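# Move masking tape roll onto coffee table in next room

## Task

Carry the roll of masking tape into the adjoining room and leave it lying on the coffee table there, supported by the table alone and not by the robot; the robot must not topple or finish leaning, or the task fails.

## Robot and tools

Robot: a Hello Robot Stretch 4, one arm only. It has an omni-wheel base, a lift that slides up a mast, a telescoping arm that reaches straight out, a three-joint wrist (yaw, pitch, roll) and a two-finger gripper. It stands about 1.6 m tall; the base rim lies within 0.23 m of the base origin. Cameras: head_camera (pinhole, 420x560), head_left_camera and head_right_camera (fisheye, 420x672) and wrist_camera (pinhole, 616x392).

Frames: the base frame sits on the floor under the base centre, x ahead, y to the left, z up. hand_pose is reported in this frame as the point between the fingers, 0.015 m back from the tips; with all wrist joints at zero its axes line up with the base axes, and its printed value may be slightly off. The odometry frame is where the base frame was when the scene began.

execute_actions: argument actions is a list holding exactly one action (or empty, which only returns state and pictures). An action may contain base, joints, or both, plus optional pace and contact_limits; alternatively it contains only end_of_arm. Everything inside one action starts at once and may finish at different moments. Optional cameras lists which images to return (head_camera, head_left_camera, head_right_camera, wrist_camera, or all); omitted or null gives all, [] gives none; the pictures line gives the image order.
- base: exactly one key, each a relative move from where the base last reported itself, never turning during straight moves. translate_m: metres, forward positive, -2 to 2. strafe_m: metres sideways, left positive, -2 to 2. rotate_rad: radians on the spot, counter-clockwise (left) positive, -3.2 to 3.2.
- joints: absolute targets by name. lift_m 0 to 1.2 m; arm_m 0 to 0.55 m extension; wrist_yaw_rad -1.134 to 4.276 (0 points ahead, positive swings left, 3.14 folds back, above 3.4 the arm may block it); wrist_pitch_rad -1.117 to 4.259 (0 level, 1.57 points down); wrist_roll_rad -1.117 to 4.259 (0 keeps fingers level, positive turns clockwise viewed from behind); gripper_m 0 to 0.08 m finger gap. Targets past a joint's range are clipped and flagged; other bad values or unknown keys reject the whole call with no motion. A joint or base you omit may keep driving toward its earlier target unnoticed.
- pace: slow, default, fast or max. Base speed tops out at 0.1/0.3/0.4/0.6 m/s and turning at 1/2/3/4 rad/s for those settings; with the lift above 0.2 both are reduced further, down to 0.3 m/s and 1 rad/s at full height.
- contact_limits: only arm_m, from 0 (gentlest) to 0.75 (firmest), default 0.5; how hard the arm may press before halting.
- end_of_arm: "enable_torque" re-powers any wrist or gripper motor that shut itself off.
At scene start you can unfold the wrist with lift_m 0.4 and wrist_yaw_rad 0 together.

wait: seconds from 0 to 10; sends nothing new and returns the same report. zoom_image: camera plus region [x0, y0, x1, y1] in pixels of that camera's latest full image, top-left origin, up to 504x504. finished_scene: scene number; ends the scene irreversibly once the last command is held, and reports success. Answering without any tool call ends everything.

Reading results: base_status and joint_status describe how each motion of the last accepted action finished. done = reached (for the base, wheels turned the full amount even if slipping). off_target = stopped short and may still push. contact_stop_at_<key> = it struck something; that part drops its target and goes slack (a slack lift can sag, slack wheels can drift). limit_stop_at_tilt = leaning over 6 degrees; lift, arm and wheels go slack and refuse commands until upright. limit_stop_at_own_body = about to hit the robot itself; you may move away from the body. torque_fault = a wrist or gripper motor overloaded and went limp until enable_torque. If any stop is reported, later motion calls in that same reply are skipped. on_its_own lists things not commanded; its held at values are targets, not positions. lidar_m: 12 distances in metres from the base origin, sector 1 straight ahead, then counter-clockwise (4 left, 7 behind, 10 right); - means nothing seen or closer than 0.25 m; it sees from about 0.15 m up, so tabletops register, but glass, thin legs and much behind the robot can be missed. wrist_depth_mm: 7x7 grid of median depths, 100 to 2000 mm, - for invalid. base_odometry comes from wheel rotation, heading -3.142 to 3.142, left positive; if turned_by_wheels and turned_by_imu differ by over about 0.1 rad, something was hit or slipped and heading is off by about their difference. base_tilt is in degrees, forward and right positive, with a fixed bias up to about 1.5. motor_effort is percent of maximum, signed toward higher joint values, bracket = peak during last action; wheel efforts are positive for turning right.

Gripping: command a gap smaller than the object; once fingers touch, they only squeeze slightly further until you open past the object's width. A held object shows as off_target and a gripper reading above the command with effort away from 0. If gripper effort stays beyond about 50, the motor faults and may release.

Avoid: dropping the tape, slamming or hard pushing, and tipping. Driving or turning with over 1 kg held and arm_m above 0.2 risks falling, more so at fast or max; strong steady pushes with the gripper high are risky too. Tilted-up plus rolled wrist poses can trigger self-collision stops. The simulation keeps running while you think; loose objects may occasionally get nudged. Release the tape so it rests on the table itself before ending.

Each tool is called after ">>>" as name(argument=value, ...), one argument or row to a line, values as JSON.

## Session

>>> execute_actions(
  actions=[],
)

Scene clock: 0.00 s.
base_odometry: x=+0.000 y=+0.000 heading=+0.000 (m, m, rad; odometry frame)
turned_by_wheels: +0.000 (rad since the last result)
turned_by_imu: +0.000 (rad since the last result)
base_tilt: forward=+0.6 right=+0.4 (deg)
lidar_m: 0.83 0.76 0.78 0.96 0.87 0.88 1.03 0.92 0.93 1.16 1.26 2.78
base_status: not commanded
joint_positions: lift_m=+0.264 arm_m=-0.001 wrist_yaw_rad=+3.127 wrist_pitch_rad=-0.005 wrist_roll_rad=-0.017 gripper_m=+0.040
joint_status: not commanded
motor_effort: lift_m=+19 arm_m=-1 wrist_yaw_rad=-1 wrist_pitch_rad=-8 wrist_roll_rad=+1 gripper_m=+0 wheel_0=+0 wheel_1=+0 wheel_2=+0 (%)
hand_pose: x=-0.0410 y=+0.0905 z=+0.4433 quat_wxyz=(+0.007, +0.002, -0.008, +1.000) (m; base frame)
wrist_depth_mm: - 141 1229 1336 1060 878 750 / - 140 1229 1336 1078 866 759 / - 123 178 1336 1078 878 759 / 105 139 220 1366 1078 878 759 / 139 976 1205 1336 1078 878 759 / 904 1025 1160 1308 1025 891 750 / 891 960 124 1118 120 809 759
pictures: head_camera, head_left_camera, head_right_camera, wrist_camera
Images, in order (width x height): head_camera 420x560, head_left_camera 420x672, head_right_camera 420x672, wrist_camera 616x392.

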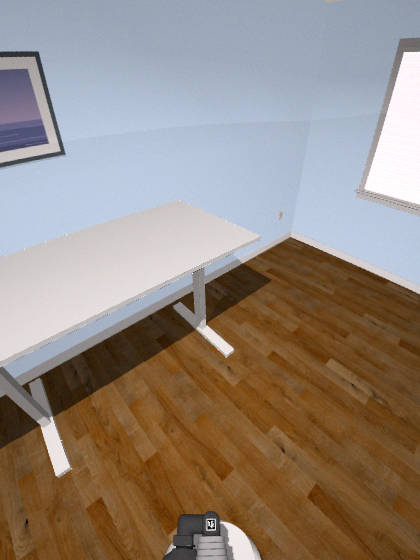

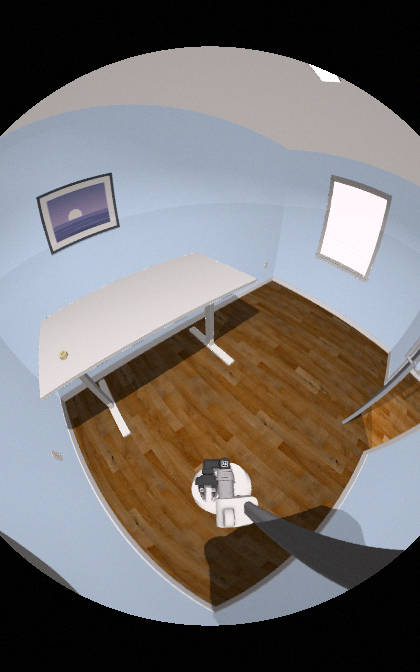

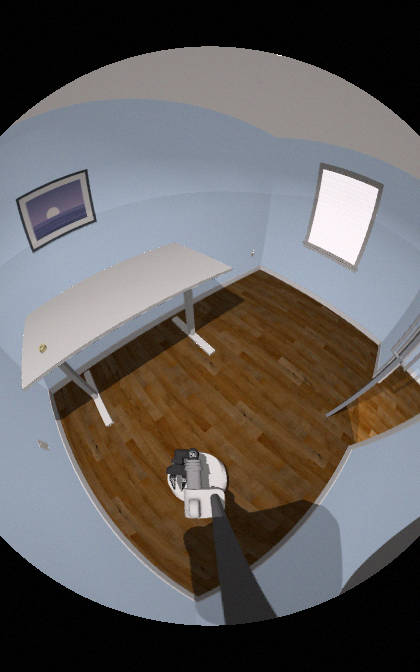

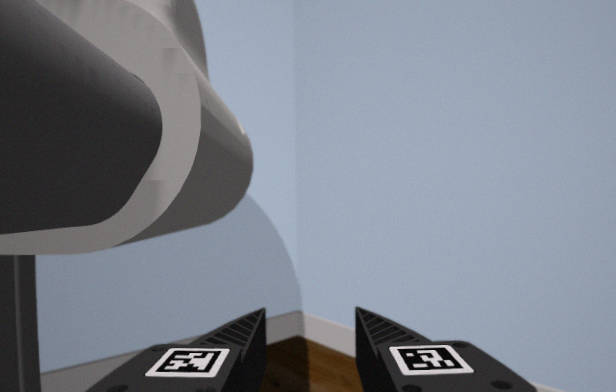

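Table looks higher.

>>> execute_actions(
  actions=[
    {"base":{"rotate_rad":1.05},"joints":{"lift_m":1.05,"wrist_yaw_rad":0,"wrist_pitch_rad":0.6,"gripper_m":0.08},"pace":"fast"},
  ],
  cameras=["head_camera","wrist_camera"],
)

Scene clock: 7.23 s.
base_odometry: x=+0.000 y=+0.000 heading=+1.049 (m, m, rad; odometry frame)
turned_by_wheels: +1.049 (rad since the last result)
turned_by_imu: +1.036 (rad since the last result)
base_tilt: forward=+0.7 right=+0.5 (deg)
lidar_m: 0.77 0.98 0.88 0.87 1.04 0.91 0.92 1.17 1.29 2.78 0.85 0.77
base_status: done
joint_positions: lift_m=+1.050 arm_m=+0.000 wrist_yaw_rad=+0.000 wrist_pitch_rad=+0.602 wrist_roll_rad=-0.017 gripper_m=+0.080
joint_status: all done
motor_effort: lift_m=+20(24) arm_m=-1(1) wrist_yaw_rad=-2(8) wrist_pitch_rad=-7(6) wrist_roll_rad=+0(0) gripper_m=+3(1) wheel_0=-2(8) wheel_1=-3(11) wheel_2=-4(10) (%)
hand_pose: x=+0.3457 y=-0.0873 z=+1.1076 quat_wxyz=(+0.955, -0.008, +0.297, +0.003) (m; base frame)
wrist_depth_mm: 866 1078 1366 1281 1205 1138 1060 / 891 1138 1430 931 917 917 904 / 904 1160 759 661 654 647 647 / 931 1255 1756 1661 1537 1397 549 / 960 1281 1708 1756 1708 1576 1430 / 991 1308 1576 1537 1537 1499 1464 / 991 104 1255 1281 1255 107 -
pictures: head_camera, wrist_camera
Images, in order (width x height): head_camera 420x560, wrist_camera 616x392.

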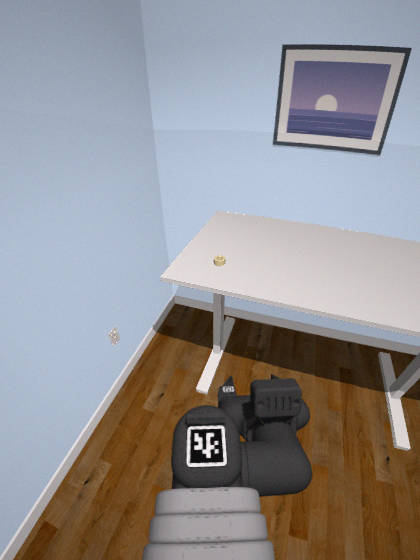

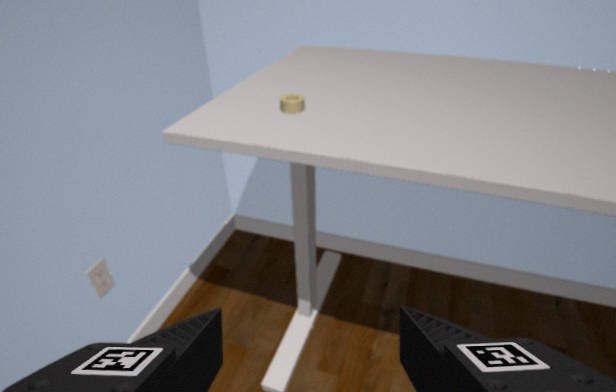

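>>> execute_actions(
  actions=[
    {"base":{"strafe_m":0.036},"joints":{"arm_m":0.3,"lift_m":1.0},"pace":"fast"},
  ],
  cameras=[],
)

>>> execute_actions(
  actions=[
    {"base":{"translate_m":0.2},"joints":{"lift_m":0.96},"pace":"fast"},
  ],
  cameras=["wrist_camera"],
)

Scene clock: 15.93 s.
base_odometry: x=-0.031 y=+0.018 heading=+1.049 (m, m, rad; odometry frame)
turned_by_wheels: +0.000 (rad since the last result)
turned_by_imu: +0.000 (rad since the last result)
base_tilt: forward=+0.7 right=+0.5 (deg)
lidar_m: 0.80 0.93 0.84 0.83 1.00 0.89 0.92 1.13 1.31 2.79 0.88 0.78
base_status: done
joint_positions: lift_m=+1.000 arm_m=+0.299 wrist_yaw_rad=+0.000 wrist_pitch_rad=+0.602 wrist_roll_rad=-0.017 gripper_m=+0.080
joint_status: all done
motor_effort: lift_m=+17(20) arm_m=+5(5) wrist_yaw_rad=+0(0) wrist_pitch_rad=-7(5) wrist_roll_rad=+1(1) gripper_m=+1(1) wheel_0=+0(7) wheel_1=+0(11) wheel_2=+0(2) (%)
hand_pose: x=+0.6453 y=-0.0874 z=+1.0579 quat_wxyz=(+0.955, -0.008, +0.297, +0.003) (m; base frame)
wrist_depth_mm: 732 917 1118 1025 960 891 842 / 759 976 1182 750 750 741 741 / 778 976 544 535 535 530 525 / 788 449 427 421 418 413 410 / 820 1060 1430 370 342 338 334 / 842 1098 1430 1430 1430 1336 301 / 820 104 1205 1255 1229 107 -
pictures: none
No camera images: the call's "cameras" was empty. Leave "cameras" out to get every camera's image.

Scene clock: 17.83 s.
base_odometry: x=+0.068 y=+0.191 heading=+1.050 (m, m, rad; odometry frame)
turned_by_wheels: +0.000 (rad since the last result)
turned_by_imu: -0.001 (rad since the last result)
base_tilt: forward=+0.7 right=+0.3 (deg)
lidar_m: 0.62 0.85 0.77 0.77 0.93 1.10 1.11 1.35 1.51 1.06 0.66 0.59
base_status: done
joint_positions: lift_m=+0.960 arm_m=+0.299 wrist_yaw_rad=+0.000 wrist_pitch_rad=+0.602 wrist_roll_rad=-0.017 gripper_m=+0.080
joint_status: all done
motor_effort: lift_m=+17(18) arm_m=+5(5) wrist_yaw_rad=-1(0) wrist_pitch_rad=-8(8) wrist_roll_rad=+1(0) gripper_m=+2(1) wheel_0=+2(8) wheel_1=+4(8) wheel_2=-2(13) (%)
hand_pose: x=+0.6453 y=-0.0874 z=+1.0179 quat_wxyz=(+0.955, -0.008, +0.297, +0.003) (m; base frame)
wrist_depth_mm: 668 854 904 842 778 732 683 / 683 866 991 627 621 615 621 / 699 904 455 445 445 442 436 / 715 355 351 317 345 343 340 / 296 289 287 286 283 279 277 / 244 243 242 242 239 236 235 / 222 104 198 208 199 107 -
pictures: wrist_camera
Images, in order (width x height): wrist_camera 616x392.

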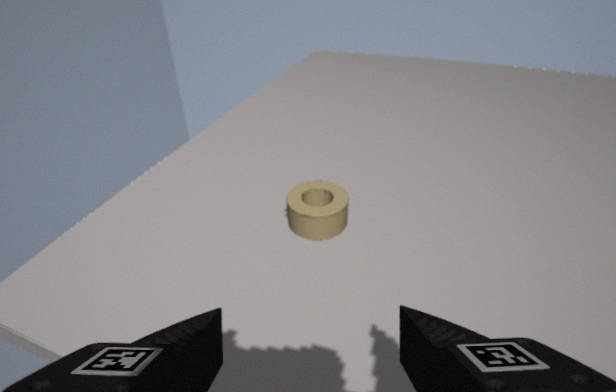

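>>> execute_actions(
  actions=[
    {"base":{"strafe_m":-0.007},"joints":{"arm_m":0.36,"lift_m":0.922}},
  ],
  cameras=[],
)

>>> execute_actions(
  actions=[
    {"joints":{"arm_m":0.458}},
  ],
  cameras=["wrist_camera"],
)

>>> execute_actions(
  actions=[
    {"joints":{"gripper_m":0.03}},
  ],
  cameras=["wrist_camera"],
)

Scene clock: 29.03 s.
base_odometry: x=+0.074 y=+0.188 heading=+1.049 (m, m, rad; odometry frame)
turned_by_wheels: +0.000 (rad since the last result)
turned_by_imu: -0.001 (rad since the last result)
base_tilt: forward=+0.8 right=+0.4 (deg)
lidar_m: 0.61 0.87 0.76 0.78 0.96 1.08 1.07 1.36 1.52 1.05 0.65 0.58
base_status: done
joint_positions: lift_m=+0.922 arm_m=+0.359 wrist_yaw_rad=+0.000 wrist_pitch_rad=+0.602 wrist_roll_rad=-0.017 gripper_m=+0.080
joint_status: all done
motor_effort: lift_m=+16(17) arm_m=+5(7) wrist_yaw_rad=+1(0) wrist_pitch_rad=-8(5) wrist_roll_rad=+0(1) gripper_m=+2(2) wheel_0=-1(11) wheel_1=-2(9) wheel_2=+0(2) (%)
hand_pose: x=+0.7053 y=-0.0874 z=+0.9799 quat_wxyz=(+0.955, -0.008, +0.297, +0.002) (m; base frame)
wrist_depth_mm: 661 842 854 768 715 676 640 / 668 854 904 508 500 496 496 / 683 809 366 359 357 355 353 / 654 286 283 245 278 274 273 / 234 234 231 222 229 225 223 / 196 196 195 195 193 191 190 / 173 104 159 167 160 107 -
pictures: none
No camera images: the call's "cameras" was empty. Leave "cameras" out to get every camera's image.

Scene clock: 30.30 s.
base_odometry: x=+0.074 y=+0.188 heading=+1.049 (m, m, rad; odometry frame)
turned_by_wheels: +0.000 (rad since the last result)
turned_by_imu: +0.000 (rad since the last result)
base_tilt: forward=+0.8 right=+0.5 (deg)
lidar_m: 0.61 0.86 0.77 0.78 0.97 1.09 1.09 1.38 1.52 1.05 0.67 0.59
base_status: not commanded
joint_positions: lift_m=+0.922 arm_m=+0.457 wrist_yaw_rad=+0.000 wrist_pitch_rad=+0.602 wrist_roll_rad=-0.017 gripper_m=+0.080
joint_status: all done
motor_effort: lift_m=+16(16) arm_m=+5(6) wrist_yaw_rad=+0(2) wrist_pitch_rad=-7(5) wrist_roll_rad=+0(0) gripper_m=+2(2) wheel_0=-1(1) wheel_1=-2(2) wheel_2=-1(0) (%)
hand_pose: x=+0.8032 y=-0.0874 z=+0.9799 quat_wxyz=(+0.955, -0.008, +0.297, +0.002) (m; base frame)
wrist_depth_mm: 621 778 750 691 647 597 564 / 634 820 820 504 500 500 500 / 647 820 366 362 355 353 353 / 661 286 285 281 278 276 274 / 234 233 232 229 228 225 224 / 195 196 195 163 193 190 188 / 173 104 154 141 148 107 -
pictures: wrist_camera
Images, in order (width x height): wrist_camera 616x392.

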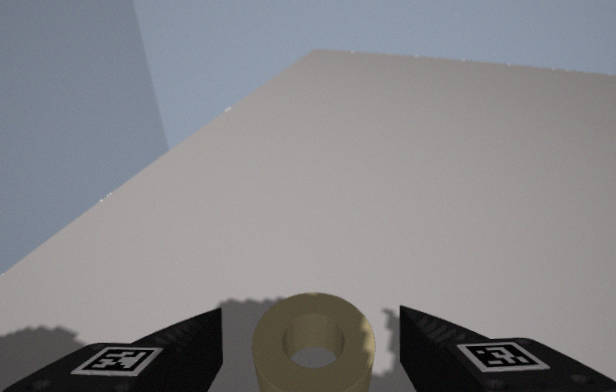

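Scene clock: 31.37 s.
base_odometry: x=+0.074 y=+0.188 heading=+1.049 (m, m, rad; odometry frame)
turned_by_wheels: +0.000 (rad since the last result)
turned_by_imu: +0.000 (rad since the last result)
base_tilt: forward=+0.8 right=+0.5 (deg)
lidar_m: 0.62 0.88 0.76 0.78 0.95 1.09 1.10 1.37 1.52 1.04 0.66 0.58
base_status: not commanded
joint_positions: lift_m=+0.922 arm_m=+0.457 wrist_yaw_rad=+0.000 wrist_pitch_rad=+0.602 wrist_roll_rad=-0.017 gripper_m=+0.048
joint_status: gripper_m off_target (ended at +0.048, target +0.030)
on_its_own: gripper_m is held at +0.043, not at your +0.030, by its contact guard: the fingers met something
motor_effort: lift_m=+16(16) arm_m=+5(5) wrist_yaw_rad=+1(1) wrist_pitch_rad=-9(7) wrist_roll_rad=+1(1) gripper_m=-36(36) wheel_0=-1(1) wheel_1=-2(2) wheel_2=+0(0) (%)
hand_pose: x=+0.8032 y=-0.0874 z=+0.9799 quat_wxyz=(+0.955, -0.008, +0.297, +0.002) (m; base frame)
wrist_depth_mm: 621 778 750 691 647 603 569 / 634 820 820 508 500 496 496 / 647 831 366 362 355 353 351 / 661 286 283 281 278 276 272 / 234 232 232 230 229 225 224 / 195 196 195 164 193 190 189 / 170 173 127 141 123 138 -
pictures: wrist_camera
Images, in order (width x height): wrist_camera 616x392.

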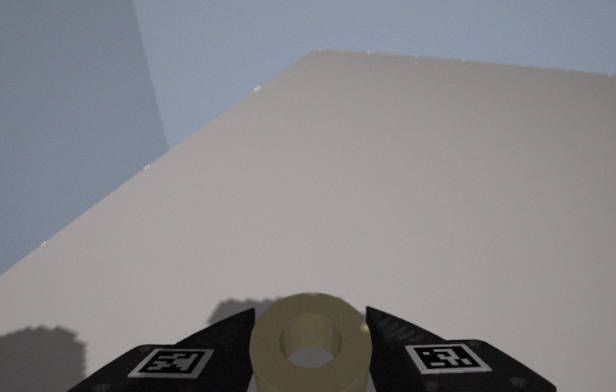

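>>> execute_actions(
  actions=[
    {"joints":{"lift_m":0.96},"pace":"fast"},
  ],
  cameras=[],
)

>>> execute_actions(
  actions=[
    {"base":{"translate_m":-0.1},"joints":{"arm_m":0},"pace":"fast"},
  ],
  cameras=[],
)

>>> execute_actions(
  actions=[
    {"base":{"rotate_rad":-2.3},"joints":{"lift_m":0.74},"pace":"fast"},
  ],
)

Scene clock: 37.97 s.
base_odometry: x=+0.074 y=+0.188 heading=+1.049 (m, m, rad; odometry frame)
turned_by_wheels: +0.000 (rad since the last result)
turned_by_imu: +0.000 (rad since the last result)
base_tilt: forward=+0.7 right=+0.4 (deg)
lidar_m: 0.60 0.86 0.78 0.78 0.96 1.09 1.10 1.36 1.52 1.04 0.66 0.57
base_status: not commanded
joint_positions: lift_m=+0.960 arm_m=+0.457 wrist_yaw_rad=+0.000 wrist_pitch_rad=+0.602 wrist_roll_rad=-0.017 gripper_m=+0.048
joint_status: all done
on_its_own: gripper_m is held at +0.043, not at your +0.030, by its contact guard: the fingers met something
motor_effort: lift_m=+20(22) arm_m=+5(5) wrist_yaw_rad=+0(2) wrist_pitch_rad=-7(7) wrist_roll_rad=+2(1) gripper_m=-36(37) wheel_0=-1(1) wheel_1=-2(2) wheel_2=+0(0) (%)
hand_pose: x=+0.8032 y=-0.0874 z=+1.0175 quat_wxyz=(+0.955, -0.008, +0.297, +0.002) (m; base frame)
wrist_depth_mm: 627 778 750 699 647 597 564 / 640 820 820 676 621 621 591 / 654 854 866 449 442 436 436 / 668 831 351 347 343 342 338 / 683 287 286 285 282 278 276 / 250 242 241 164 237 236 234 / 211 214 127 141 122 158 206
pictures: none
No camera images: the call's "cameras" was empty. Leave "cameras" out to get every camera's image.

Scene clock: 40.00 s.
base_odometry: x=+0.025 y=+0.101 heading=+1.049 (m, m, rad; odometry frame)
turned_by_wheels: +0.000 (rad since the last result)
turned_by_imu: +0.000 (rad since the last result)
base_tilt: forward=+0.7 right=+0.5 (deg)
lidar_m: 0.70 0.91 0.78 0.81 1.00 1.00 1.02 1.24 1.43 1.22 0.79 0.68
base_status: done
joint_positions: lift_m=+0.960 arm_m=+0.001 wrist_yaw_rad=+0.000 wrist_pitch_rad=+0.603 wrist_roll_rad=-0.017 gripper_m=+0.048
joint_status: all done
on_its_own: gripper_m is held at +0.043, not at your +0.030, by its contact guard: the fingers met something
motor_effort: lift_m=+20(20) arm_m=-5(6) wrist_yaw_rad=+1(0) wrist_pitch_rad=-6(9) wrist_roll_rad=+1(0) gripper_m=-35(35) wheel_0=-1(5) wheel_1=-3(9) wheel_2=+2(15) (%)
hand_pose: x=+0.3470 y=-0.0875 z=+1.0175 quat_wxyz=(+0.955, -0.008, +0.297, +0.002) (m; base frame)
wrist_depth_mm: 798 1025 1281 1138 1060 960 960 / 820 1025 647 634 627 627 621 / 842 1098 1430 521 484 445 442 / 866 1138 1661 1576 1464 1336 1255 / 891 1182 1618 1618 1576 1464 1366 / 917 1205 1430 163 1397 1397 1366 / 946 1138 127 141 123 668 1205
pictures: none
No camera images: the call's "cameras" was empty. Leave "cameras" out to get every camera's image.

Scene clock: 42.63 s.
base_odometry: x=+0.025 y=+0.101 heading=-1.250 (m, m, rad; odometry frame)
turned_by_wheels: -2.299 (rad since the last result)
turned_by_imu: -2.271 (rad since the last result)
base_tilt: forward=+0.6 right=+0.5 (deg)
lidar_m: 1.36 2.88 0.86 0.69 0.69 0.78 0.83 0.80 0.89 1.01 1.00 1.11
base_status: done
joint_positions: lift_m=+0.740 arm_m=+0.001 wrist_yaw_rad=+0.000 wrist_pitch_rad=+0.603 wrist_roll_rad=-0.017 gripper_m=+0.048
joint_status: all done
on_its_own: gripper_m is held at +0.043, not at your +0.030, by its contact guard: the fingers met something
motor_effort: lift_m=+17(19) arm_m=-5(5) wrist_yaw_rad=+0(0) wrist_pitch_rad=-8(6) wrist_roll_rad=+0(1) gripper_m=-36(36) wheel_0=+1(6) wheel_1=+3(9) wheel_2=+3(8) (%)
hand_pose: x=+0.3470 y=-0.0874 z=+0.7978 quat_wxyz=(+0.955, -0.008, +0.297, +0.002) (m; base frame)
wrist_depth_mm: - - - - - 976 788 / - - - - - 1042 820 / - - - - - 1078 854 / 1756 1708 1708 1618 1576 1118 891 / 1366 1366 1366 1366 1336 1182 917 / 1160 1160 1160 163 1138 1098 976 / 1008 1025 127 141 123 549 946
pictures: head_camera, head_left_camera, head_right_camera, wrist_camera
Images, in order (width x height): head_camera 420x560, head_left_camera 420x672, head_right_camera 420x672, wrist_camera 616x392.

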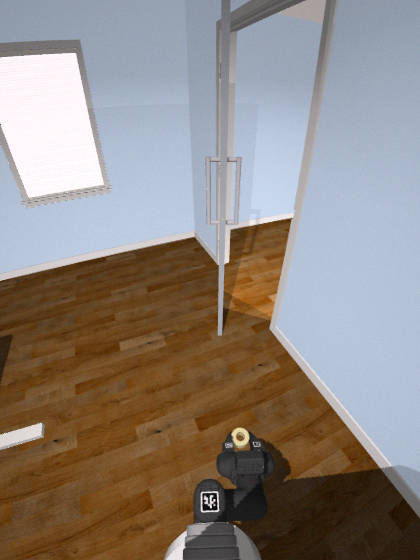

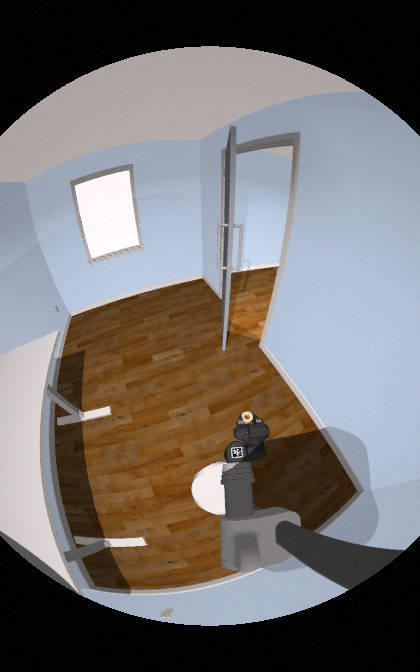

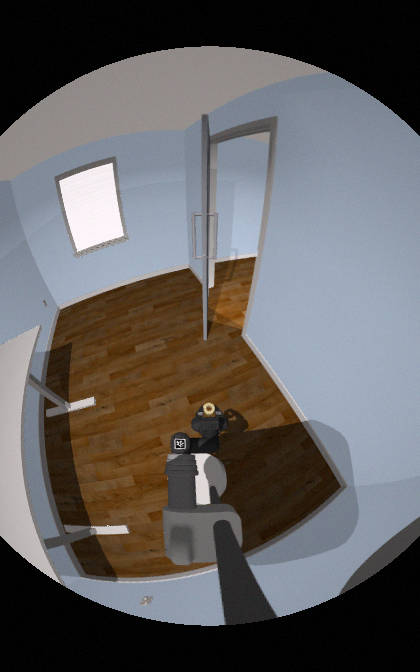

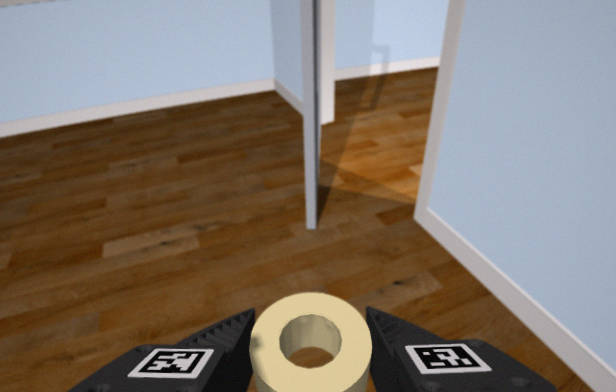

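>>> execute_actions(
  actions=[
    {"base":{"rotate_rad":-0.33},"joints":{"wrist_pitch_rad":1.5,"lift_m":0.6},"pace":"fast"},
  ],
  cameras=[],
)

>>> execute_actions(
  actions=[
    {"base":{"translate_m":1.0},"pace":"max"},
  ],
  cameras=[],
)

>>> execute_actions(
  actions=[
    {"base":{"rotate_rad":0.55},"pace":"fast"},
  ],
)

Scene clock: 52.93 s.
base_odometry: x=+0.025 y=+0.101 heading=-1.580 (m, m, rad; odometry frame)
turned_by_wheels: -0.329 (rad since the last result)
turned_by_imu: -0.326 (rad since the last result)
base_tilt: forward=+0.7 right=+0.6 (deg)
lidar_m: 1.23 1.36 1.28 0.76 0.68 0.68 0.90 0.80 0.81 1.00 1.00 1.01
base_status: done
joint_positions: lift_m=+0.600 arm_m=+0.001 wrist_yaw_rad=+0.000 wrist_pitch_rad=+1.500 wrist_roll_rad=-0.017 gripper_m=+0.048
joint_status: all done
on_its_own: gripper_m is held at +0.043, not at your +0.030, by its contact guard: the fingers met something
motor_effort: lift_m=+17(18) arm_m=-5(5) wrist_yaw_rad=+1(2) wrist_pitch_rad=+0(2) wrist_roll_rad=+1(1) gripper_m=-36(36) wheel_0=+3(8) wheel_1=+2(9) wheel_2=+4(10) (%)
hand_pose: x=+0.1868 y=-0.0874 z=+0.5662 quat_wxyz=(+0.732, -0.006, +0.682, +0.006) (m; base frame)
wrist_depth_mm: 759 759 750 750 741 750 741 / 741 750 741 741 732 741 732 / 750 741 732 732 732 723 732 / 732 732 732 723 723 723 715 / 723 715 597 676 715 707 707 / 715 715 496 164 699 707 699 / 707 496 127 141 123 399 691
pictures: none
No camera images: the call's "cameras" was empty. Leave "cameras" out to get every camera's image.

Scene clock: 56.50 s.
base_odometry: x=+0.016 y=-0.899 heading=-1.579 (m, m, rad; odometry frame)
turned_by_wheels: +0.000 (rad since the last result)
turned_by_imu: -0.008 (rad since the last result)
base_tilt: forward=+0.8 right=+0.4 (deg)
lidar_m: 0.43 0.47 0.46 2.38 1.31 1.32 1.76 1.58 0.68 0.40 0.35 0.36
base_status: done
joint_positions: lift_m=+0.600 arm_m=+0.001 wrist_yaw_rad=+0.000 wrist_pitch_rad=+1.500 wrist_roll_rad=-0.017 gripper_m=+0.048
joint_status: not commanded
on_its_own: gripper_m is held at +0.043, not at your +0.030, by its contact guard: the fingers met something
motor_effort: lift_m=+17(17) arm_m=-5(5) wrist_yaw_rad=+0(0) wrist_pitch_rad=+0(1) wrist_roll_rad=+0(0) gripper_m=-36(35) wheel_0=+2(11) wheel_1=+3(9) wheel_2=-2(15) (%)
hand_pose: x=+0.1868 y=-0.0874 z=+0.5662 quat_wxyz=(+0.732, -0.006, +0.682, +0.006) (m; base frame)
wrist_depth_mm: 715 759 750 430 290 216 181 / 654 732 750 615 362 250 204 / 609 741 741 732 480 304 239 / 723 732 723 723 647 387 281 / 723 723 603 676 707 521 347 / 715 723 496 164 699 699 459 / 707 500 127 141 122 397 603
pictures: none
No camera images: the call's "cameras" was empty. Leave "cameras" out to get every camera's image.

Scene clock: 57.67 s.
base_odometry: x=+0.016 y=-0.899 heading=-1.030 (m, m, rad; odometry frame)
turned_by_wheels: +0.549 (rad since the last result)
turned_by_imu: +0.543 (rad since the last result)
base_tilt: forward=+0.6 right=+0.3 (deg)
lidar_m: 0.47 0.46 2.35 1.32 1.34 1.66 1.56 0.65 0.39 0.35 0.35 0.44
base_status: done
joint_positions: lift_m=+0.600 arm_m=+0.001 wrist_yaw_rad=+0.000 wrist_pitch_rad=+1.500 wrist_roll_rad=-0.017 gripper_m=+0.048
joint_status: not commanded
on_its_own: gripper_m is held at +0.043, not at your +0.030, by its contact guard: the fingers met something
motor_effort: lift_m=+17(17) arm_m=-5(5) wrist_yaw_rad=+2(0) wrist_pitch_rad=+1(0) wrist_roll_rad=+1(0) gripper_m=-36(35) wheel_0=-2(6) wheel_1=-3(12) wheel_2=-2(11) (%)
hand_pose: x=+0.1868 y=-0.0874 z=+0.5662 quat_wxyz=(+0.732, -0.006, +0.682, +0.006) (m; base frame)
wrist_depth_mm: 759 480 707 750 741 741 309 / 750 741 741 741 732 439 334 / 741 732 732 723 732 488 349 / 732 723 732 732 723 521 366 / 723 723 723 676 715 554 384 / 715 707 496 164 707 591 399 / 707 496 128 141 123 296 407
pictures: head_camera, head_left_camera, head_right_camera, wrist_camera
Images, in order (width x height): head_camera 420x560, head_left_camera 420x672, head_right_camera 420x672, wrist_camera 616x392.

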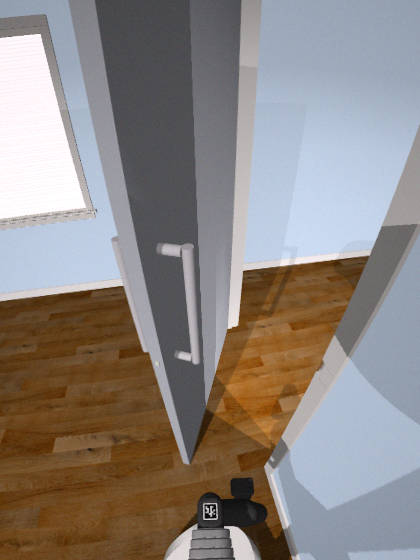

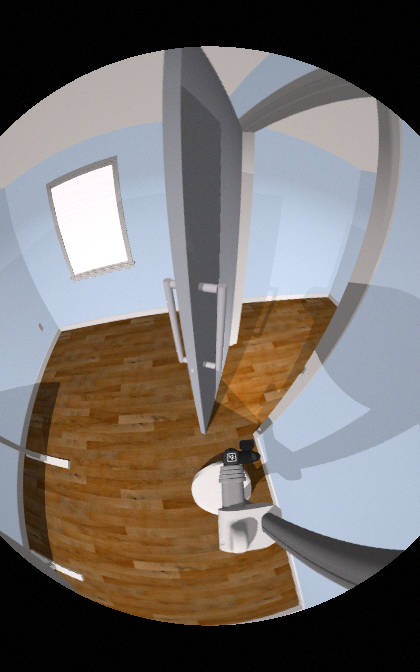

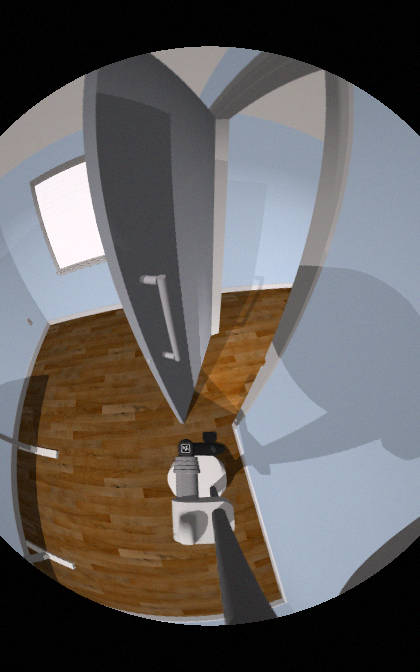

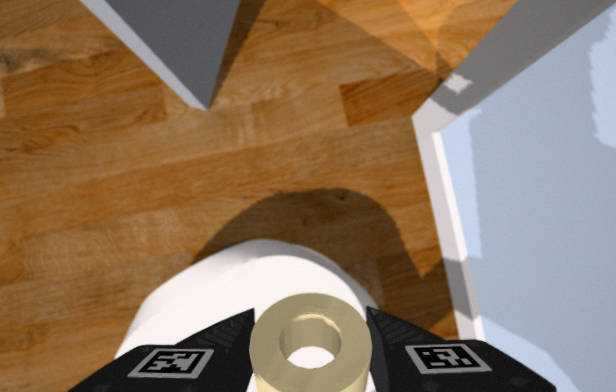

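>>> execute_actions(
  actions=[
    {"base":{"strafe_m":-0.05}},
  ],
  cameras=[],
)

>>> execute_actions(
  actions=[
    {"base":{"translate_m":0.41},"pace":"slow"},
  ],
)

Scene clock: 65.97 s.
base_odometry: x=-0.027 y=-0.924 heading=-1.030 (m, m, rad; odometry frame)
turned_by_wheels: +0.000 (rad since the last result)
turned_by_imu: +0.000 (rad since the last result)
base_tilt: forward=+0.8 right=+0.5 (deg)
lidar_m: 0.49 0.47 2.43 1.36 1.40 1.73 1.56 0.56 0.34 0.29 0.30 0.38
base_status: done
joint_positions: lift_m=+0.600 arm_m=+0.001 wrist_yaw_rad=+0.000 wrist_pitch_rad=+1.500 wrist_roll_rad=-0.017 gripper_m=+0.048
joint_status: not commanded
on_its_own: gripper_m is held at +0.043, not at your +0.030, by its contact guard: the fingers met something
motor_effort: lift_m=+17(17) arm_m=-5(5) wrist_yaw_rad=+1(1) wrist_pitch_rad=+1(0) wrist_roll_rad=+0(1) gripper_m=-36(36) wheel_0=+2(9) wheel_1=-1(10) wheel_2=+0(0) (%)
hand_pose: x=+0.1868 y=-0.0874 z=+0.5662 quat_wxyz=(+0.732, -0.006, +0.682, +0.006) (m; base frame)
wrist_depth_mm: 759 492 741 750 750 324 260 / 741 741 741 732 732 359 271 / 741 741 741 741 699 389 279 / 741 732 723 723 715 418 293 / 723 723 597 676 715 445 306 / 715 707 496 163 661 473 319 / 707 496 127 141 123 248 325
pictures: none
No camera images: the call's "cameras" was empty. Leave "cameras" out to get every camera's image.

Scene clock: 71.33 s.
base_odometry: x=+0.184 y=-1.276 heading=-1.030 (m, m, rad; odometry frame)
turned_by_wheels: +0.000 (rad since the last result)
turned_by_imu: -0.003 (rad since the last result)
base_tilt: forward=+0.6 right=+0.6 (deg)
lidar_m: 0.41 0.25 0.25 1.43 1.44 1.82 1.95 0.45 0.27 0.25 2.50 1.97
base_status: done
joint_positions: lift_m=+0.600 arm_m=+0.001 wrist_yaw_rad=+0.000 wrist_pitch_rad=+1.500 wrist_roll_rad=-0.017 gripper_m=+0.048
joint_status: not commanded
on_its_own: gripper_m is held at +0.043, not at your +0.030, by its contact guard: the fingers met something
motor_effort: lift_m=+18(17) arm_m=-5(5) wrist_yaw_rad=+0(1) wrist_pitch_rad=+2(0) wrist_roll_rad=+0(0) gripper_m=-35(36) wheel_0=+3(9) wheel_1=+6(11) wheel_2=-5(12) (%)
hand_pose: x=+0.1867 y=-0.0874 z=+0.5662 quat_wxyz=(+0.732, -0.006, +0.682, +0.006) (m; base frame)
wrist_depth_mm: 281 375 615 750 750 750 750 / 293 404 676 732 732 741 732 / 312 442 741 732 732 723 723 / 332 488 732 723 715 715 715 / 353 535 603 668 715 707 715 / 379 504 500 163 691 699 699 / 424 496 127 141 123 286 691
pictures: head_camera, head_left_camera, head_right_camera, wrist_camera
Images, in order (width x height): head_camera 420x560, head_left_camera 420x672, head_right_camera 420x672, wrist_camera 616x392.

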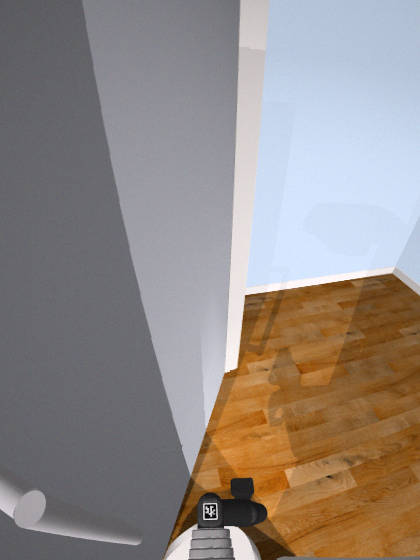

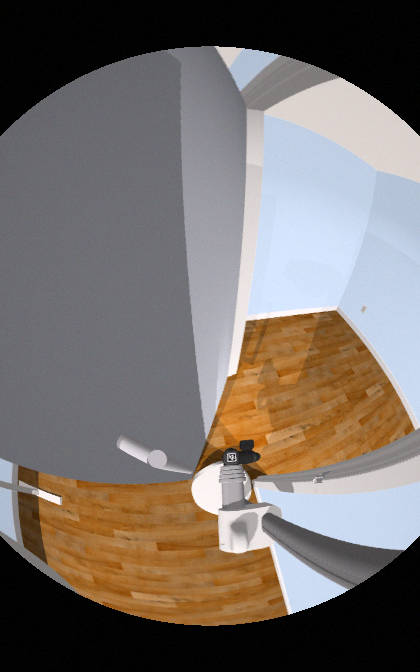

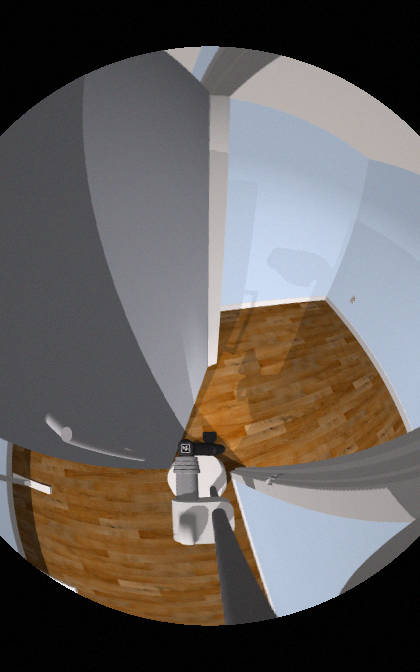

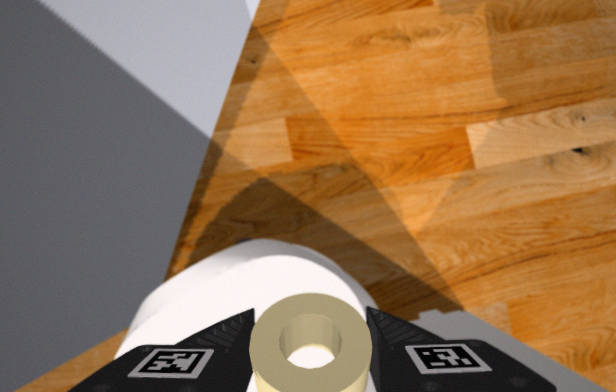

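>>> execute_actions(
  actions=[
    {"base":{"strafe_m":0.06},"pace":"slow"},
  ],
  cameras=[],
)

>>> execute_actions(
  actions=[
    {"base":{"translate_m":0.25},"pace":"slow"},
  ],
  cameras=[],
)

>>> execute_actions(
  actions=[
    {"base":{"rotate_rad":-1.0},"pace":"slow"},
  ],
  cameras=["head_left_camera","head_right_camera"],
)

Scene clock: 82.57 s.
base_odometry: x=+0.235 y=-1.245 heading=-1.029 (m, m, rad; odometry frame)
turned_by_wheels: +0.000 (rad since the last result)
turned_by_imu: +0.000 (rad since the last result)
base_tilt: forward=+0.8 right=+0.6 (deg)
lidar_m: 0.35 0.25 2.43 1.37 1.39 1.74 1.96 0.52 0.34 0.27 2.57 1.97
base_status: done
joint_positions: lift_m=+0.600 arm_m=+0.001 wrist_yaw_rad=+0.000 wrist_pitch_rad=+1.500 wrist_roll_rad=-0.017 gripper_m=+0.048
joint_status: not commanded
on_its_own: gripper_m is held at +0.043, not at your +0.030, by its contact guard: the fingers met something
motor_effort: lift_m=+17(17) arm_m=-5(5) wrist_yaw_rad=+0(0) wrist_pitch_rad=-1(0) wrist_roll_rad=+0(1) gripper_m=-36(35) wheel_0=-2(8) wheel_1=+4(9) wheel_2=+0(1) (%)
hand_pose: x=+0.1867 y=-0.0874 z=+0.5662 quat_wxyz=(+0.732, -0.006, +0.682, +0.006) (m; base frame)
wrist_depth_mm: 244 327 517 750 750 741 741 / 256 353 580 741 732 741 732 / 273 389 683 732 732 723 723 / 296 430 723 723 723 715 715 / 315 480 597 676 715 707 707 / 343 500 496 163 699 707 699 / 377 492 127 141 123 286 449
pictures: none
No camera images: the call's "cameras" was empty. Leave "cameras" out to get every camera's image.

Scene clock: 86.33 s.
base_odometry: x=+0.364 y=-1.459 heading=-1.030 (m, m, rad; odometry frame)
turned_by_wheels: +0.000 (rad since the last result)
turned_by_imu: -0.002 (rad since the last result)
base_tilt: forward=+0.9 right=+0.4 (deg)
lidar_m: 0.32 0.25 - 0.25 0.26 1.79 2.22 0.47 0.34 2.51 2.51 0.83
base_status: done
joint_positions: lift_m=+0.600 arm_m=+0.001 wrist_yaw_rad=+0.000 wrist_pitch_rad=+1.500 wrist_roll_rad=-0.017 gripper_m=+0.048
joint_status: not commanded
on_its_own: gripper_m is held at +0.043, not at your +0.030, by its contact guard: the fingers met something
motor_effort: lift_m=+18(18) arm_m=-5(5) wrist_yaw_rad=+0(1) wrist_pitch_rad=+0(2) wrist_roll_rad=+0(1) gripper_m=-35(36) wheel_0=+2(5) wheel_1=+4(8) wheel_2=-6(11) (%)
hand_pose: x=+0.1867 y=-0.0874 z=+0.5662 quat_wxyz=(+0.732, -0.006, +0.682, +0.006) (m; base frame)
wrist_depth_mm: 206 267 402 750 750 750 741 / 220 298 466 741 732 741 741 / 240 336 569 732 723 732 732 / 265 384 707 723 723 715 723 / 296 449 591 676 723 707 707 / 330 500 496 163 707 707 707 / 382 496 127 142 123 402 691
pictures: none
No camera images: the call's "cameras" was empty. Leave "cameras" out to get every camera's image.

Scene clock: 88.63 s.
base_odometry: x=+0.364 y=-1.459 heading=-2.028 (m, m, rad; odometry frame)
turned_by_wheels: -0.999 (rad since the last result)
turned_by_imu: -0.987 (rad since the last result)
base_tilt: forward=+0.7 right=+0.4 (deg)
lidar_m: 2.49 0.78 0.28 0.25 - 0.25 0.29 1.97 1.96 0.44 0.36 2.49
base_status: done
joint_positions: lift_m=+0.600 arm_m=+0.001 wrist_yaw_rad=+0.000 wrist_pitch_rad=+1.500 wrist_roll_rad=-0.017 gripper_m=+0.048
joint_status: not commanded
on_its_own: gripper_m is held at +0.043, not at your +0.030, by its contact guard: the fingers met something
motor_effort: lift_m=+18(17) arm_m=-5(5) wrist_yaw_rad=-2(1) wrist_pitch_rad=-1(1) wrist_roll_rad=+0(1) gripper_m=-36(36) wheel_0=+3(5) wheel_1=+6(9) wheel_2=+6(10) (%)
hand_pose: x=+0.1867 y=-0.0874 z=+0.5662 quat_wxyz=(+0.732, -0.006, +0.682, +0.006) (m; base frame)
wrist_depth_mm: 759 750 759 750 750 741 741 / 750 750 741 741 741 741 732 / 741 741 732 732 732 723 732 / 691 732 723 723 715 723 492 / 609 723 597 676 707 569 397 / 535 647 496 163 699 699 615 / 496 500 127 141 123 404 691
pictures: head_left_camera, head_right_camera
Images, in order (width x height): head_left_camera 420x672, head_right_camera 420x672.

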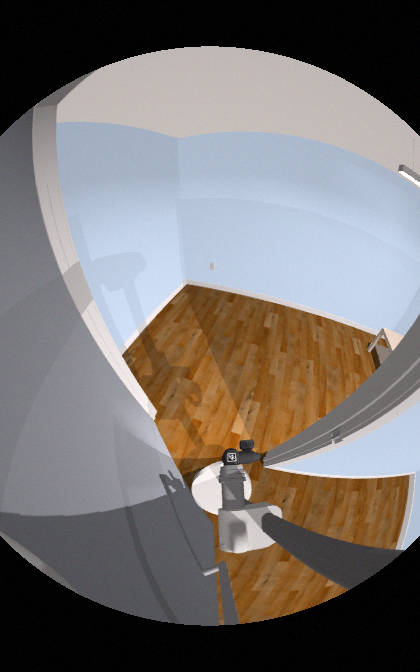

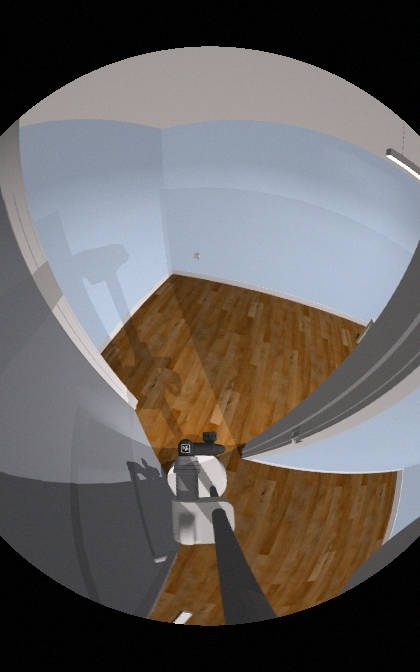

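>>> execute_actions(
  actions=[
    {"base":{"translate_m":1.0}},
  ],
  cameras=[],
)

>>> execute_actions(
  actions=[
    {"base":{"rotate_rad":-1.3},"joints":{"wrist_pitch_rad":0.6},"pace":"fast"},
  ],
  cameras=["head_camera","wrist_camera"],
)

Scene clock: 100.33 s.
base_odometry: x=-0.078 y=-2.356 heading=-2.028 (m, m, rad; odometry frame)
turned_by_wheels: +0.000 (rad since the last result)
turned_by_imu: -0.009 (rad since the last result)
base_tilt: forward=+0.7 right=+0.3 (deg)
lidar_m: 1.59 1.22 1.13 0.86 0.63 0.72 0.99 0.81 1.40 2.03 1.72 1.58
base_status: done
joint_positions: lift_m=+0.600 arm_m=+0.001 wrist_yaw_rad=+0.000 wrist_pitch_rad=+1.500 wrist_roll_rad=-0.017 gripper_m=+0.048
joint_status: not commanded
on_its_own: gripper_m is held at +0.043, not at your +0.030, by its contact guard: the fingers met something
motor_effort: lift_m=+18(18) arm_m=-5(5) wrist_yaw_rad=+1(0) wrist_pitch_rad=-2(3) wrist_roll_rad=+0(1) gripper_m=-36(36) wheel_0=+2(6) wheel_1=+2(10) wheel_2=-1(14) (%)
hand_pose: x=+0.1867 y=-0.0874 z=+0.5662 quat_wxyz=(+0.732, -0.006, +0.682, +0.006) (m; base frame)
wrist_depth_mm: 759 750 750 750 750 741 741 / 750 750 732 741 741 732 732 / 741 741 732 741 741 723 723 / 732 732 723 715 723 715 715 / 723 723 597 676 707 715 699 / 715 715 500 163 699 707 707 / 707 496 128 141 123 402 699
pictures: none
No camera images: the call's "cameras" was empty. Leave "cameras" out to get every camera's image.

Scene clock: 101.97 s.
base_odometry: x=-0.078 y=-2.356 heading=+2.955 (m, m, rad; odometry frame)
turned_by_wheels: -1.300 (rad since the last result)
turned_by_imu: -1.284 (rad since the last result)
base_tilt: forward=+0.6 right=+0.6 (deg)
lidar_m: 2.00 1.60 1.57 1.43 1.15 1.13 0.64 0.63 0.81 0.81 0.86 1.99
base_status: done
joint_positions: lift_m=+0.600 arm_m=+0.001 wrist_yaw_rad=+0.000 wrist_pitch_rad=+0.603 wrist_roll_rad=-0.017 gripper_m=+0.048
joint_status: all done
on_its_own: gripper_m is held at +0.043, not at your +0.030, by its contact guard: the fingers met something
motor_effort: lift_m=+18(18) arm_m=-5(5) wrist_yaw_rad=-1(0) wrist_pitch_rad=-8(15) wrist_roll_rad=+1(1) gripper_m=-35(36) wheel_0=+0(10) wheel_1=+1(12) wheel_2=+1(9) (%)
hand_pose: x=+0.3469 y=-0.0874 z=+0.6577 quat_wxyz=(+0.955, -0.008, +0.297, +0.003) (m; base frame)
wrist_depth_mm: 1229 1464 1808 - - 1863 1863 / 1281 1537 1921 - - - 1921 / 1366 1576 1808 1808 1808 1708 1808 / 1366 1464 1430 1430 1430 1430 1366 / 1182 1160 1160 1160 1138 1118 1118 / 976 991 976 163 960 960 946 / 842 866 127 141 123 473 831
pictures: head_camera, wrist_camera
Images, in order (width x height): head_camera 420x560, wrist_camera 616x392.

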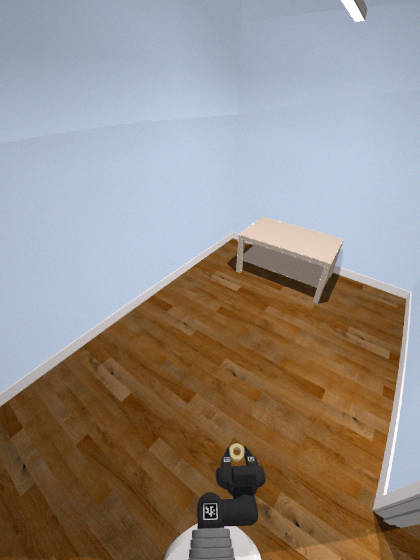

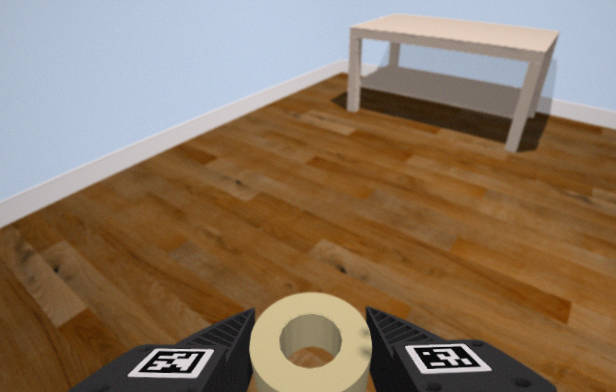

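>>> execute_actions(
  actions=[
    {"base":{"rotate_rad":-0.32},"pace":"fast"},
  ],
  cameras=[],
)

>>> execute_actions(
  actions=[
    {"base":{"translate_m":1.5},"joints":{"arm_m":0.4,"lift_m":0.52},"pace":"max"},
  ],
  cameras=["head_camera","wrist_camera"],
)

Scene clock: 111.97 s.
base_odometry: x=-0.078 y=-2.356 heading=+2.636 (m, m, rad; odometry frame)
turned_by_wheels: -0.319 (rad since the last result)
turned_by_imu: -0.316 (rad since the last result)
base_tilt: forward=+0.7 right=+0.6 (deg)
lidar_m: 2.00 1.75 1.58 1.59 1.27 1.12 0.93 0.62 0.72 0.93 0.80 1.27
base_status: done
joint_positions: lift_m=+0.600 arm_m=+0.001 wrist_yaw_rad=+0.000 wrist_pitch_rad=+0.603 wrist_roll_rad=-0.017 gripper_m=+0.048
joint_status: not commanded
on_its_own: gripper_m is held at +0.043, not at your +0.030, by its contact guard: the fingers met something
motor_effort: lift_m=+18(18) arm_m=-5(5) wrist_yaw_rad=-1(1) wrist_pitch_rad=-7(8) wrist_roll_rad=+1(0) gripper_m=-35(34) wheel_0=+2(8) wheel_1=+4(11) wheel_2=+3(11) (%)
hand_pose: x=+0.3469 y=-0.0874 z=+0.6577 quat_wxyz=(+0.955, -0.008, +0.297, +0.002) (m; base frame)
wrist_depth_mm: 1576 1983 - - - - 1708 / 1537 - - - - - 1576 / 1576 1863 1808 1808 1808 1756 1499 / 1430 1430 1397 1397 1397 1397 1308 / 1160 1182 1160 1160 1160 1138 1118 / 960 976 976 164 976 960 946 / 866 866 128 141 123 477 842
pictures: none
No camera images: the call's "cameras" was empty. Leave "cameras" out to get every camera's image.

Scene clock: 116.57 s.
base_odometry: x=-1.390 y=-1.629 heading=+2.636 (m, m, rad; odometry frame)
turned_by_wheels: +0.000 (rad since the last result)
turned_by_imu: -0.012 (rad since the last result)
base_tilt: forward=+0.7 right=+0.4 (deg)
lidar_m: 0.56 0.71 1.07 1.07 1.32 2.51 2.05 1.14 1.01 1.02 1.24 0.55
base_status: done
joint_positions: lift_m=+0.520 arm_m=+0.399 wrist_yaw_rad=+0.000 wrist_pitch_rad=+0.602 wrist_roll_rad=-0.017 gripper_m=+0.048
joint_status: all done
on_its_own: gripper_m is held at +0.043, not at your +0.030, by its contact guard: the fingers met something
motor_effort: lift_m=+18(17) arm_m=+5(6) wrist_yaw_rad=-1(2) wrist_pitch_rad=-7(7) wrist_roll_rad=+1(0) gripper_m=-34(36) wheel_0=+0(9) wheel_1=+2(10) wheel_2=-2(18) (%)
hand_pose: x=+0.7453 y=-0.0874 z=+0.5777 quat_wxyz=(+0.955, -0.008, +0.297, +0.003) (m; base frame)
wrist_depth_mm: 707 654 597 554 517 480 452 / 798 715 661 603 559 517 488 / 904 597 591 627 603 564 525 / 469 462 462 455 452 445 442 / 379 377 373 373 368 366 362 / 317 315 315 163 310 309 304 / 276 281 127 141 123 190 270
pictures: head_camera, wrist_camera
Images, in order (width x height): head_camera 420x560, wrist_camera 616x392.

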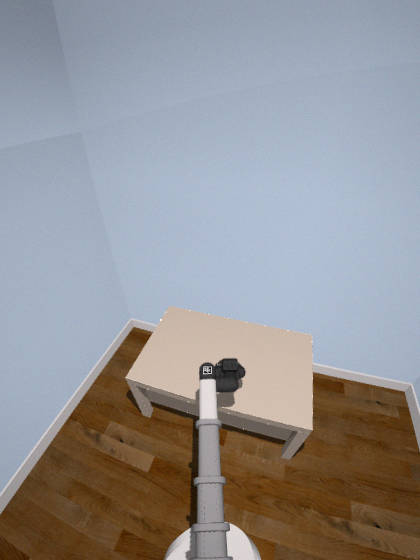

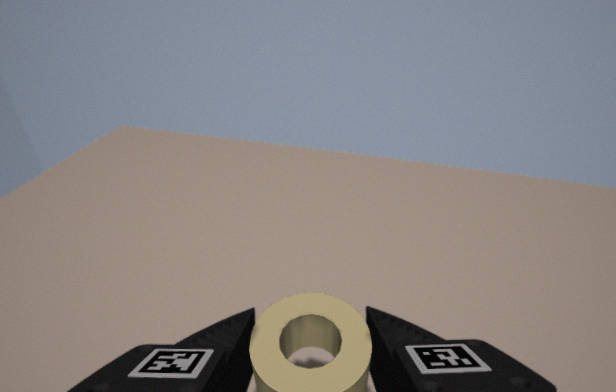

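>>> execute_actions(
  actions=[
    {"joints":{"lift_m":0.422,"arm_m":0.44}},
  ],
  cameras=[],
)

>>> execute_actions(
  actions=[
    {"joints":{"gripper_m":0.08}},
  ],
  cameras=[],
)

>>> execute_actions(
  actions=[
    {"joints":{"lift_m":0.5,"arm_m":0.34},"pace":"fast"},
  ],
  cameras=["wrist_camera"],
)

Scene clock: 124.30 s.
base_odometry: x=-1.390 y=-1.629 heading=+2.636 (m, m, rad; odometry frame)
turned_by_wheels: +0.000 (rad since the last result)
turned_by_imu: +0.000 (rad since the last result)
base_tilt: forward=+0.6 right=+0.7 (deg)
lidar_m: 0.56 0.70 1.07 1.08 1.31 2.52 2.05 1.15 1.01 1.02 1.23 0.57
base_status: not commanded
joint_positions: lift_m=+0.422 arm_m=+0.439 wrist_yaw_rad=+0.000 wrist_pitch_rad=+0.603 wrist_roll_rad=-0.017 gripper_m=+0.048
joint_status: all done
on_its_own: gripper_m is held at +0.043, not at your +0.030, by its contact guard: the fingers met something
motor_effort: lift_m=+16(20) arm_m=+5(5) wrist_yaw_rad=-2(0) wrist_pitch_rad=-7(7) wrist_roll_rad=+0(0) gripper_m=-36(37) wheel_0=+1(1) wheel_1=+2(2) wheel_2=-1(2) (%)
hand_pose: x=+0.7852 y=-0.0874 z=+0.4799 quat_wxyz=(+0.955, -0.008, +0.297, +0.002) (m; base frame)
wrist_depth_mm: 661 615 559 517 480 449 424 / 707 530 580 539 508 484 455 / 379 373 366 362 355 353 351 / 287 287 282 281 278 276 274 / 234 232 231 229 229 225 224 / 195 196 195 163 192 191 189 / 170 173 127 141 122 138 -
pictures: none
No camera images: the call's "cameras" was empty. Leave "cameras" out to get every camera's image.

Scene clock: 125.33 s.
base_odometry: x=-1.390 y=-1.629 heading=+2.636 (m, m, rad; odometry frame)
turned_by_wheels: +0.000 (rad since the last result)
turned_by_imu: +0.000 (rad since the last result)
base_tilt: forward=+0.8 right=+0.5 (deg)
lidar_m: 0.57 0.70 1.07 1.08 1.30 2.54 2.07 1.12 1.00 1.02 1.25 0.55
base_status: not commanded
joint_positions: lift_m=+0.422 arm_m=+0.439 wrist_yaw_rad=+0.000 wrist_pitch_rad=+0.603 wrist_roll_rad=-0.017 gripper_m=+0.080
joint_status: all done
motor_effort: lift_m=+16(16) arm_m=+5(5) wrist_yaw_rad=-1(0) wrist_pitch_rad=-4(7) wrist_roll_rad=+1(1) gripper_m=+3(33) wheel_0=+1(1) wheel_1=+2(2) wheel_2=-2(2) (%)
hand_pose: x=+0.7852 y=-0.0874 z=+0.4799 quat_wxyz=(+0.955, -0.008, +0.297, +0.002) (m; base frame)
wrist_depth_mm: 668 609 559 521 480 449 424 / 707 535 585 544 508 484 452 / 379 373 366 357 357 353 353 / 289 285 283 281 277 276 274 / 234 232 231 229 229 226 224 / 196 195 195 163 193 191 189 / 173 104 149 142 148 107 -
pictures: none
No camera images: the call's "cameras" was empty. Leave "cameras" out to get every camera's image.

Scene clock: 126.43 s.
base_odometry: x=-1.390 y=-1.629 heading=+2.636 (m, m, rad; odometry frame)
turned_by_wheels: +0.000 (rad since the last result)
turned_by_imu: +0.000 (rad since the last result)
base_tilt: forward=+0.6 right=+0.5 (deg)
lidar_m: 0.59 0.70 1.06 1.08 1.33 2.52 2.05 1.15 1.02 1.01 1.25 0.56
base_status: not commanded
joint_positions: lift_m=+0.500 arm_m=+0.341 wrist_yaw_rad=+0.000 wrist_pitch_rad=+0.602 wrist_roll_rad=-0.017 gripper_m=+0.080
joint_status: all done
motor_effort: lift_m=+20(22) arm_m=-5(6) wrist_yaw_rad=+1(0) wrist_pitch_rad=-7(5) wrist_roll_rad=+1(0) gripper_m=+2(1) wheel_0=+1(1) wheel_1=+2(2) wheel_2=-2(2) (%)
hand_pose: x=+0.6870 y=-0.0874 z=+0.5576 quat_wxyz=(+0.955, -0.008, +0.297, +0.002) (m; base frame)
wrist_depth_mm: 778 715 661 615 564 525 500 / 866 778 715 668 615 564 530 / 917 559 549 539 535 530 559 / 430 430 424 418 415 413 410 / 349 347 345 343 342 340 334 / 293 293 291 273 287 285 281 / 258 104 237 250 240 107 -
pictures: wrist_camera
Images, in order (width x height): wrist_camera 616x392.

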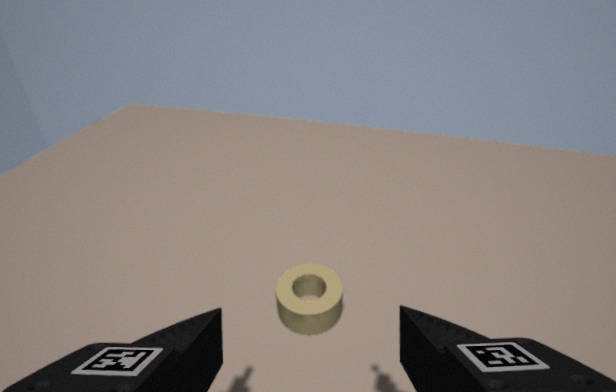

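>>> finished_scene(
  scene=2,
)

The scene is finished: the task was done.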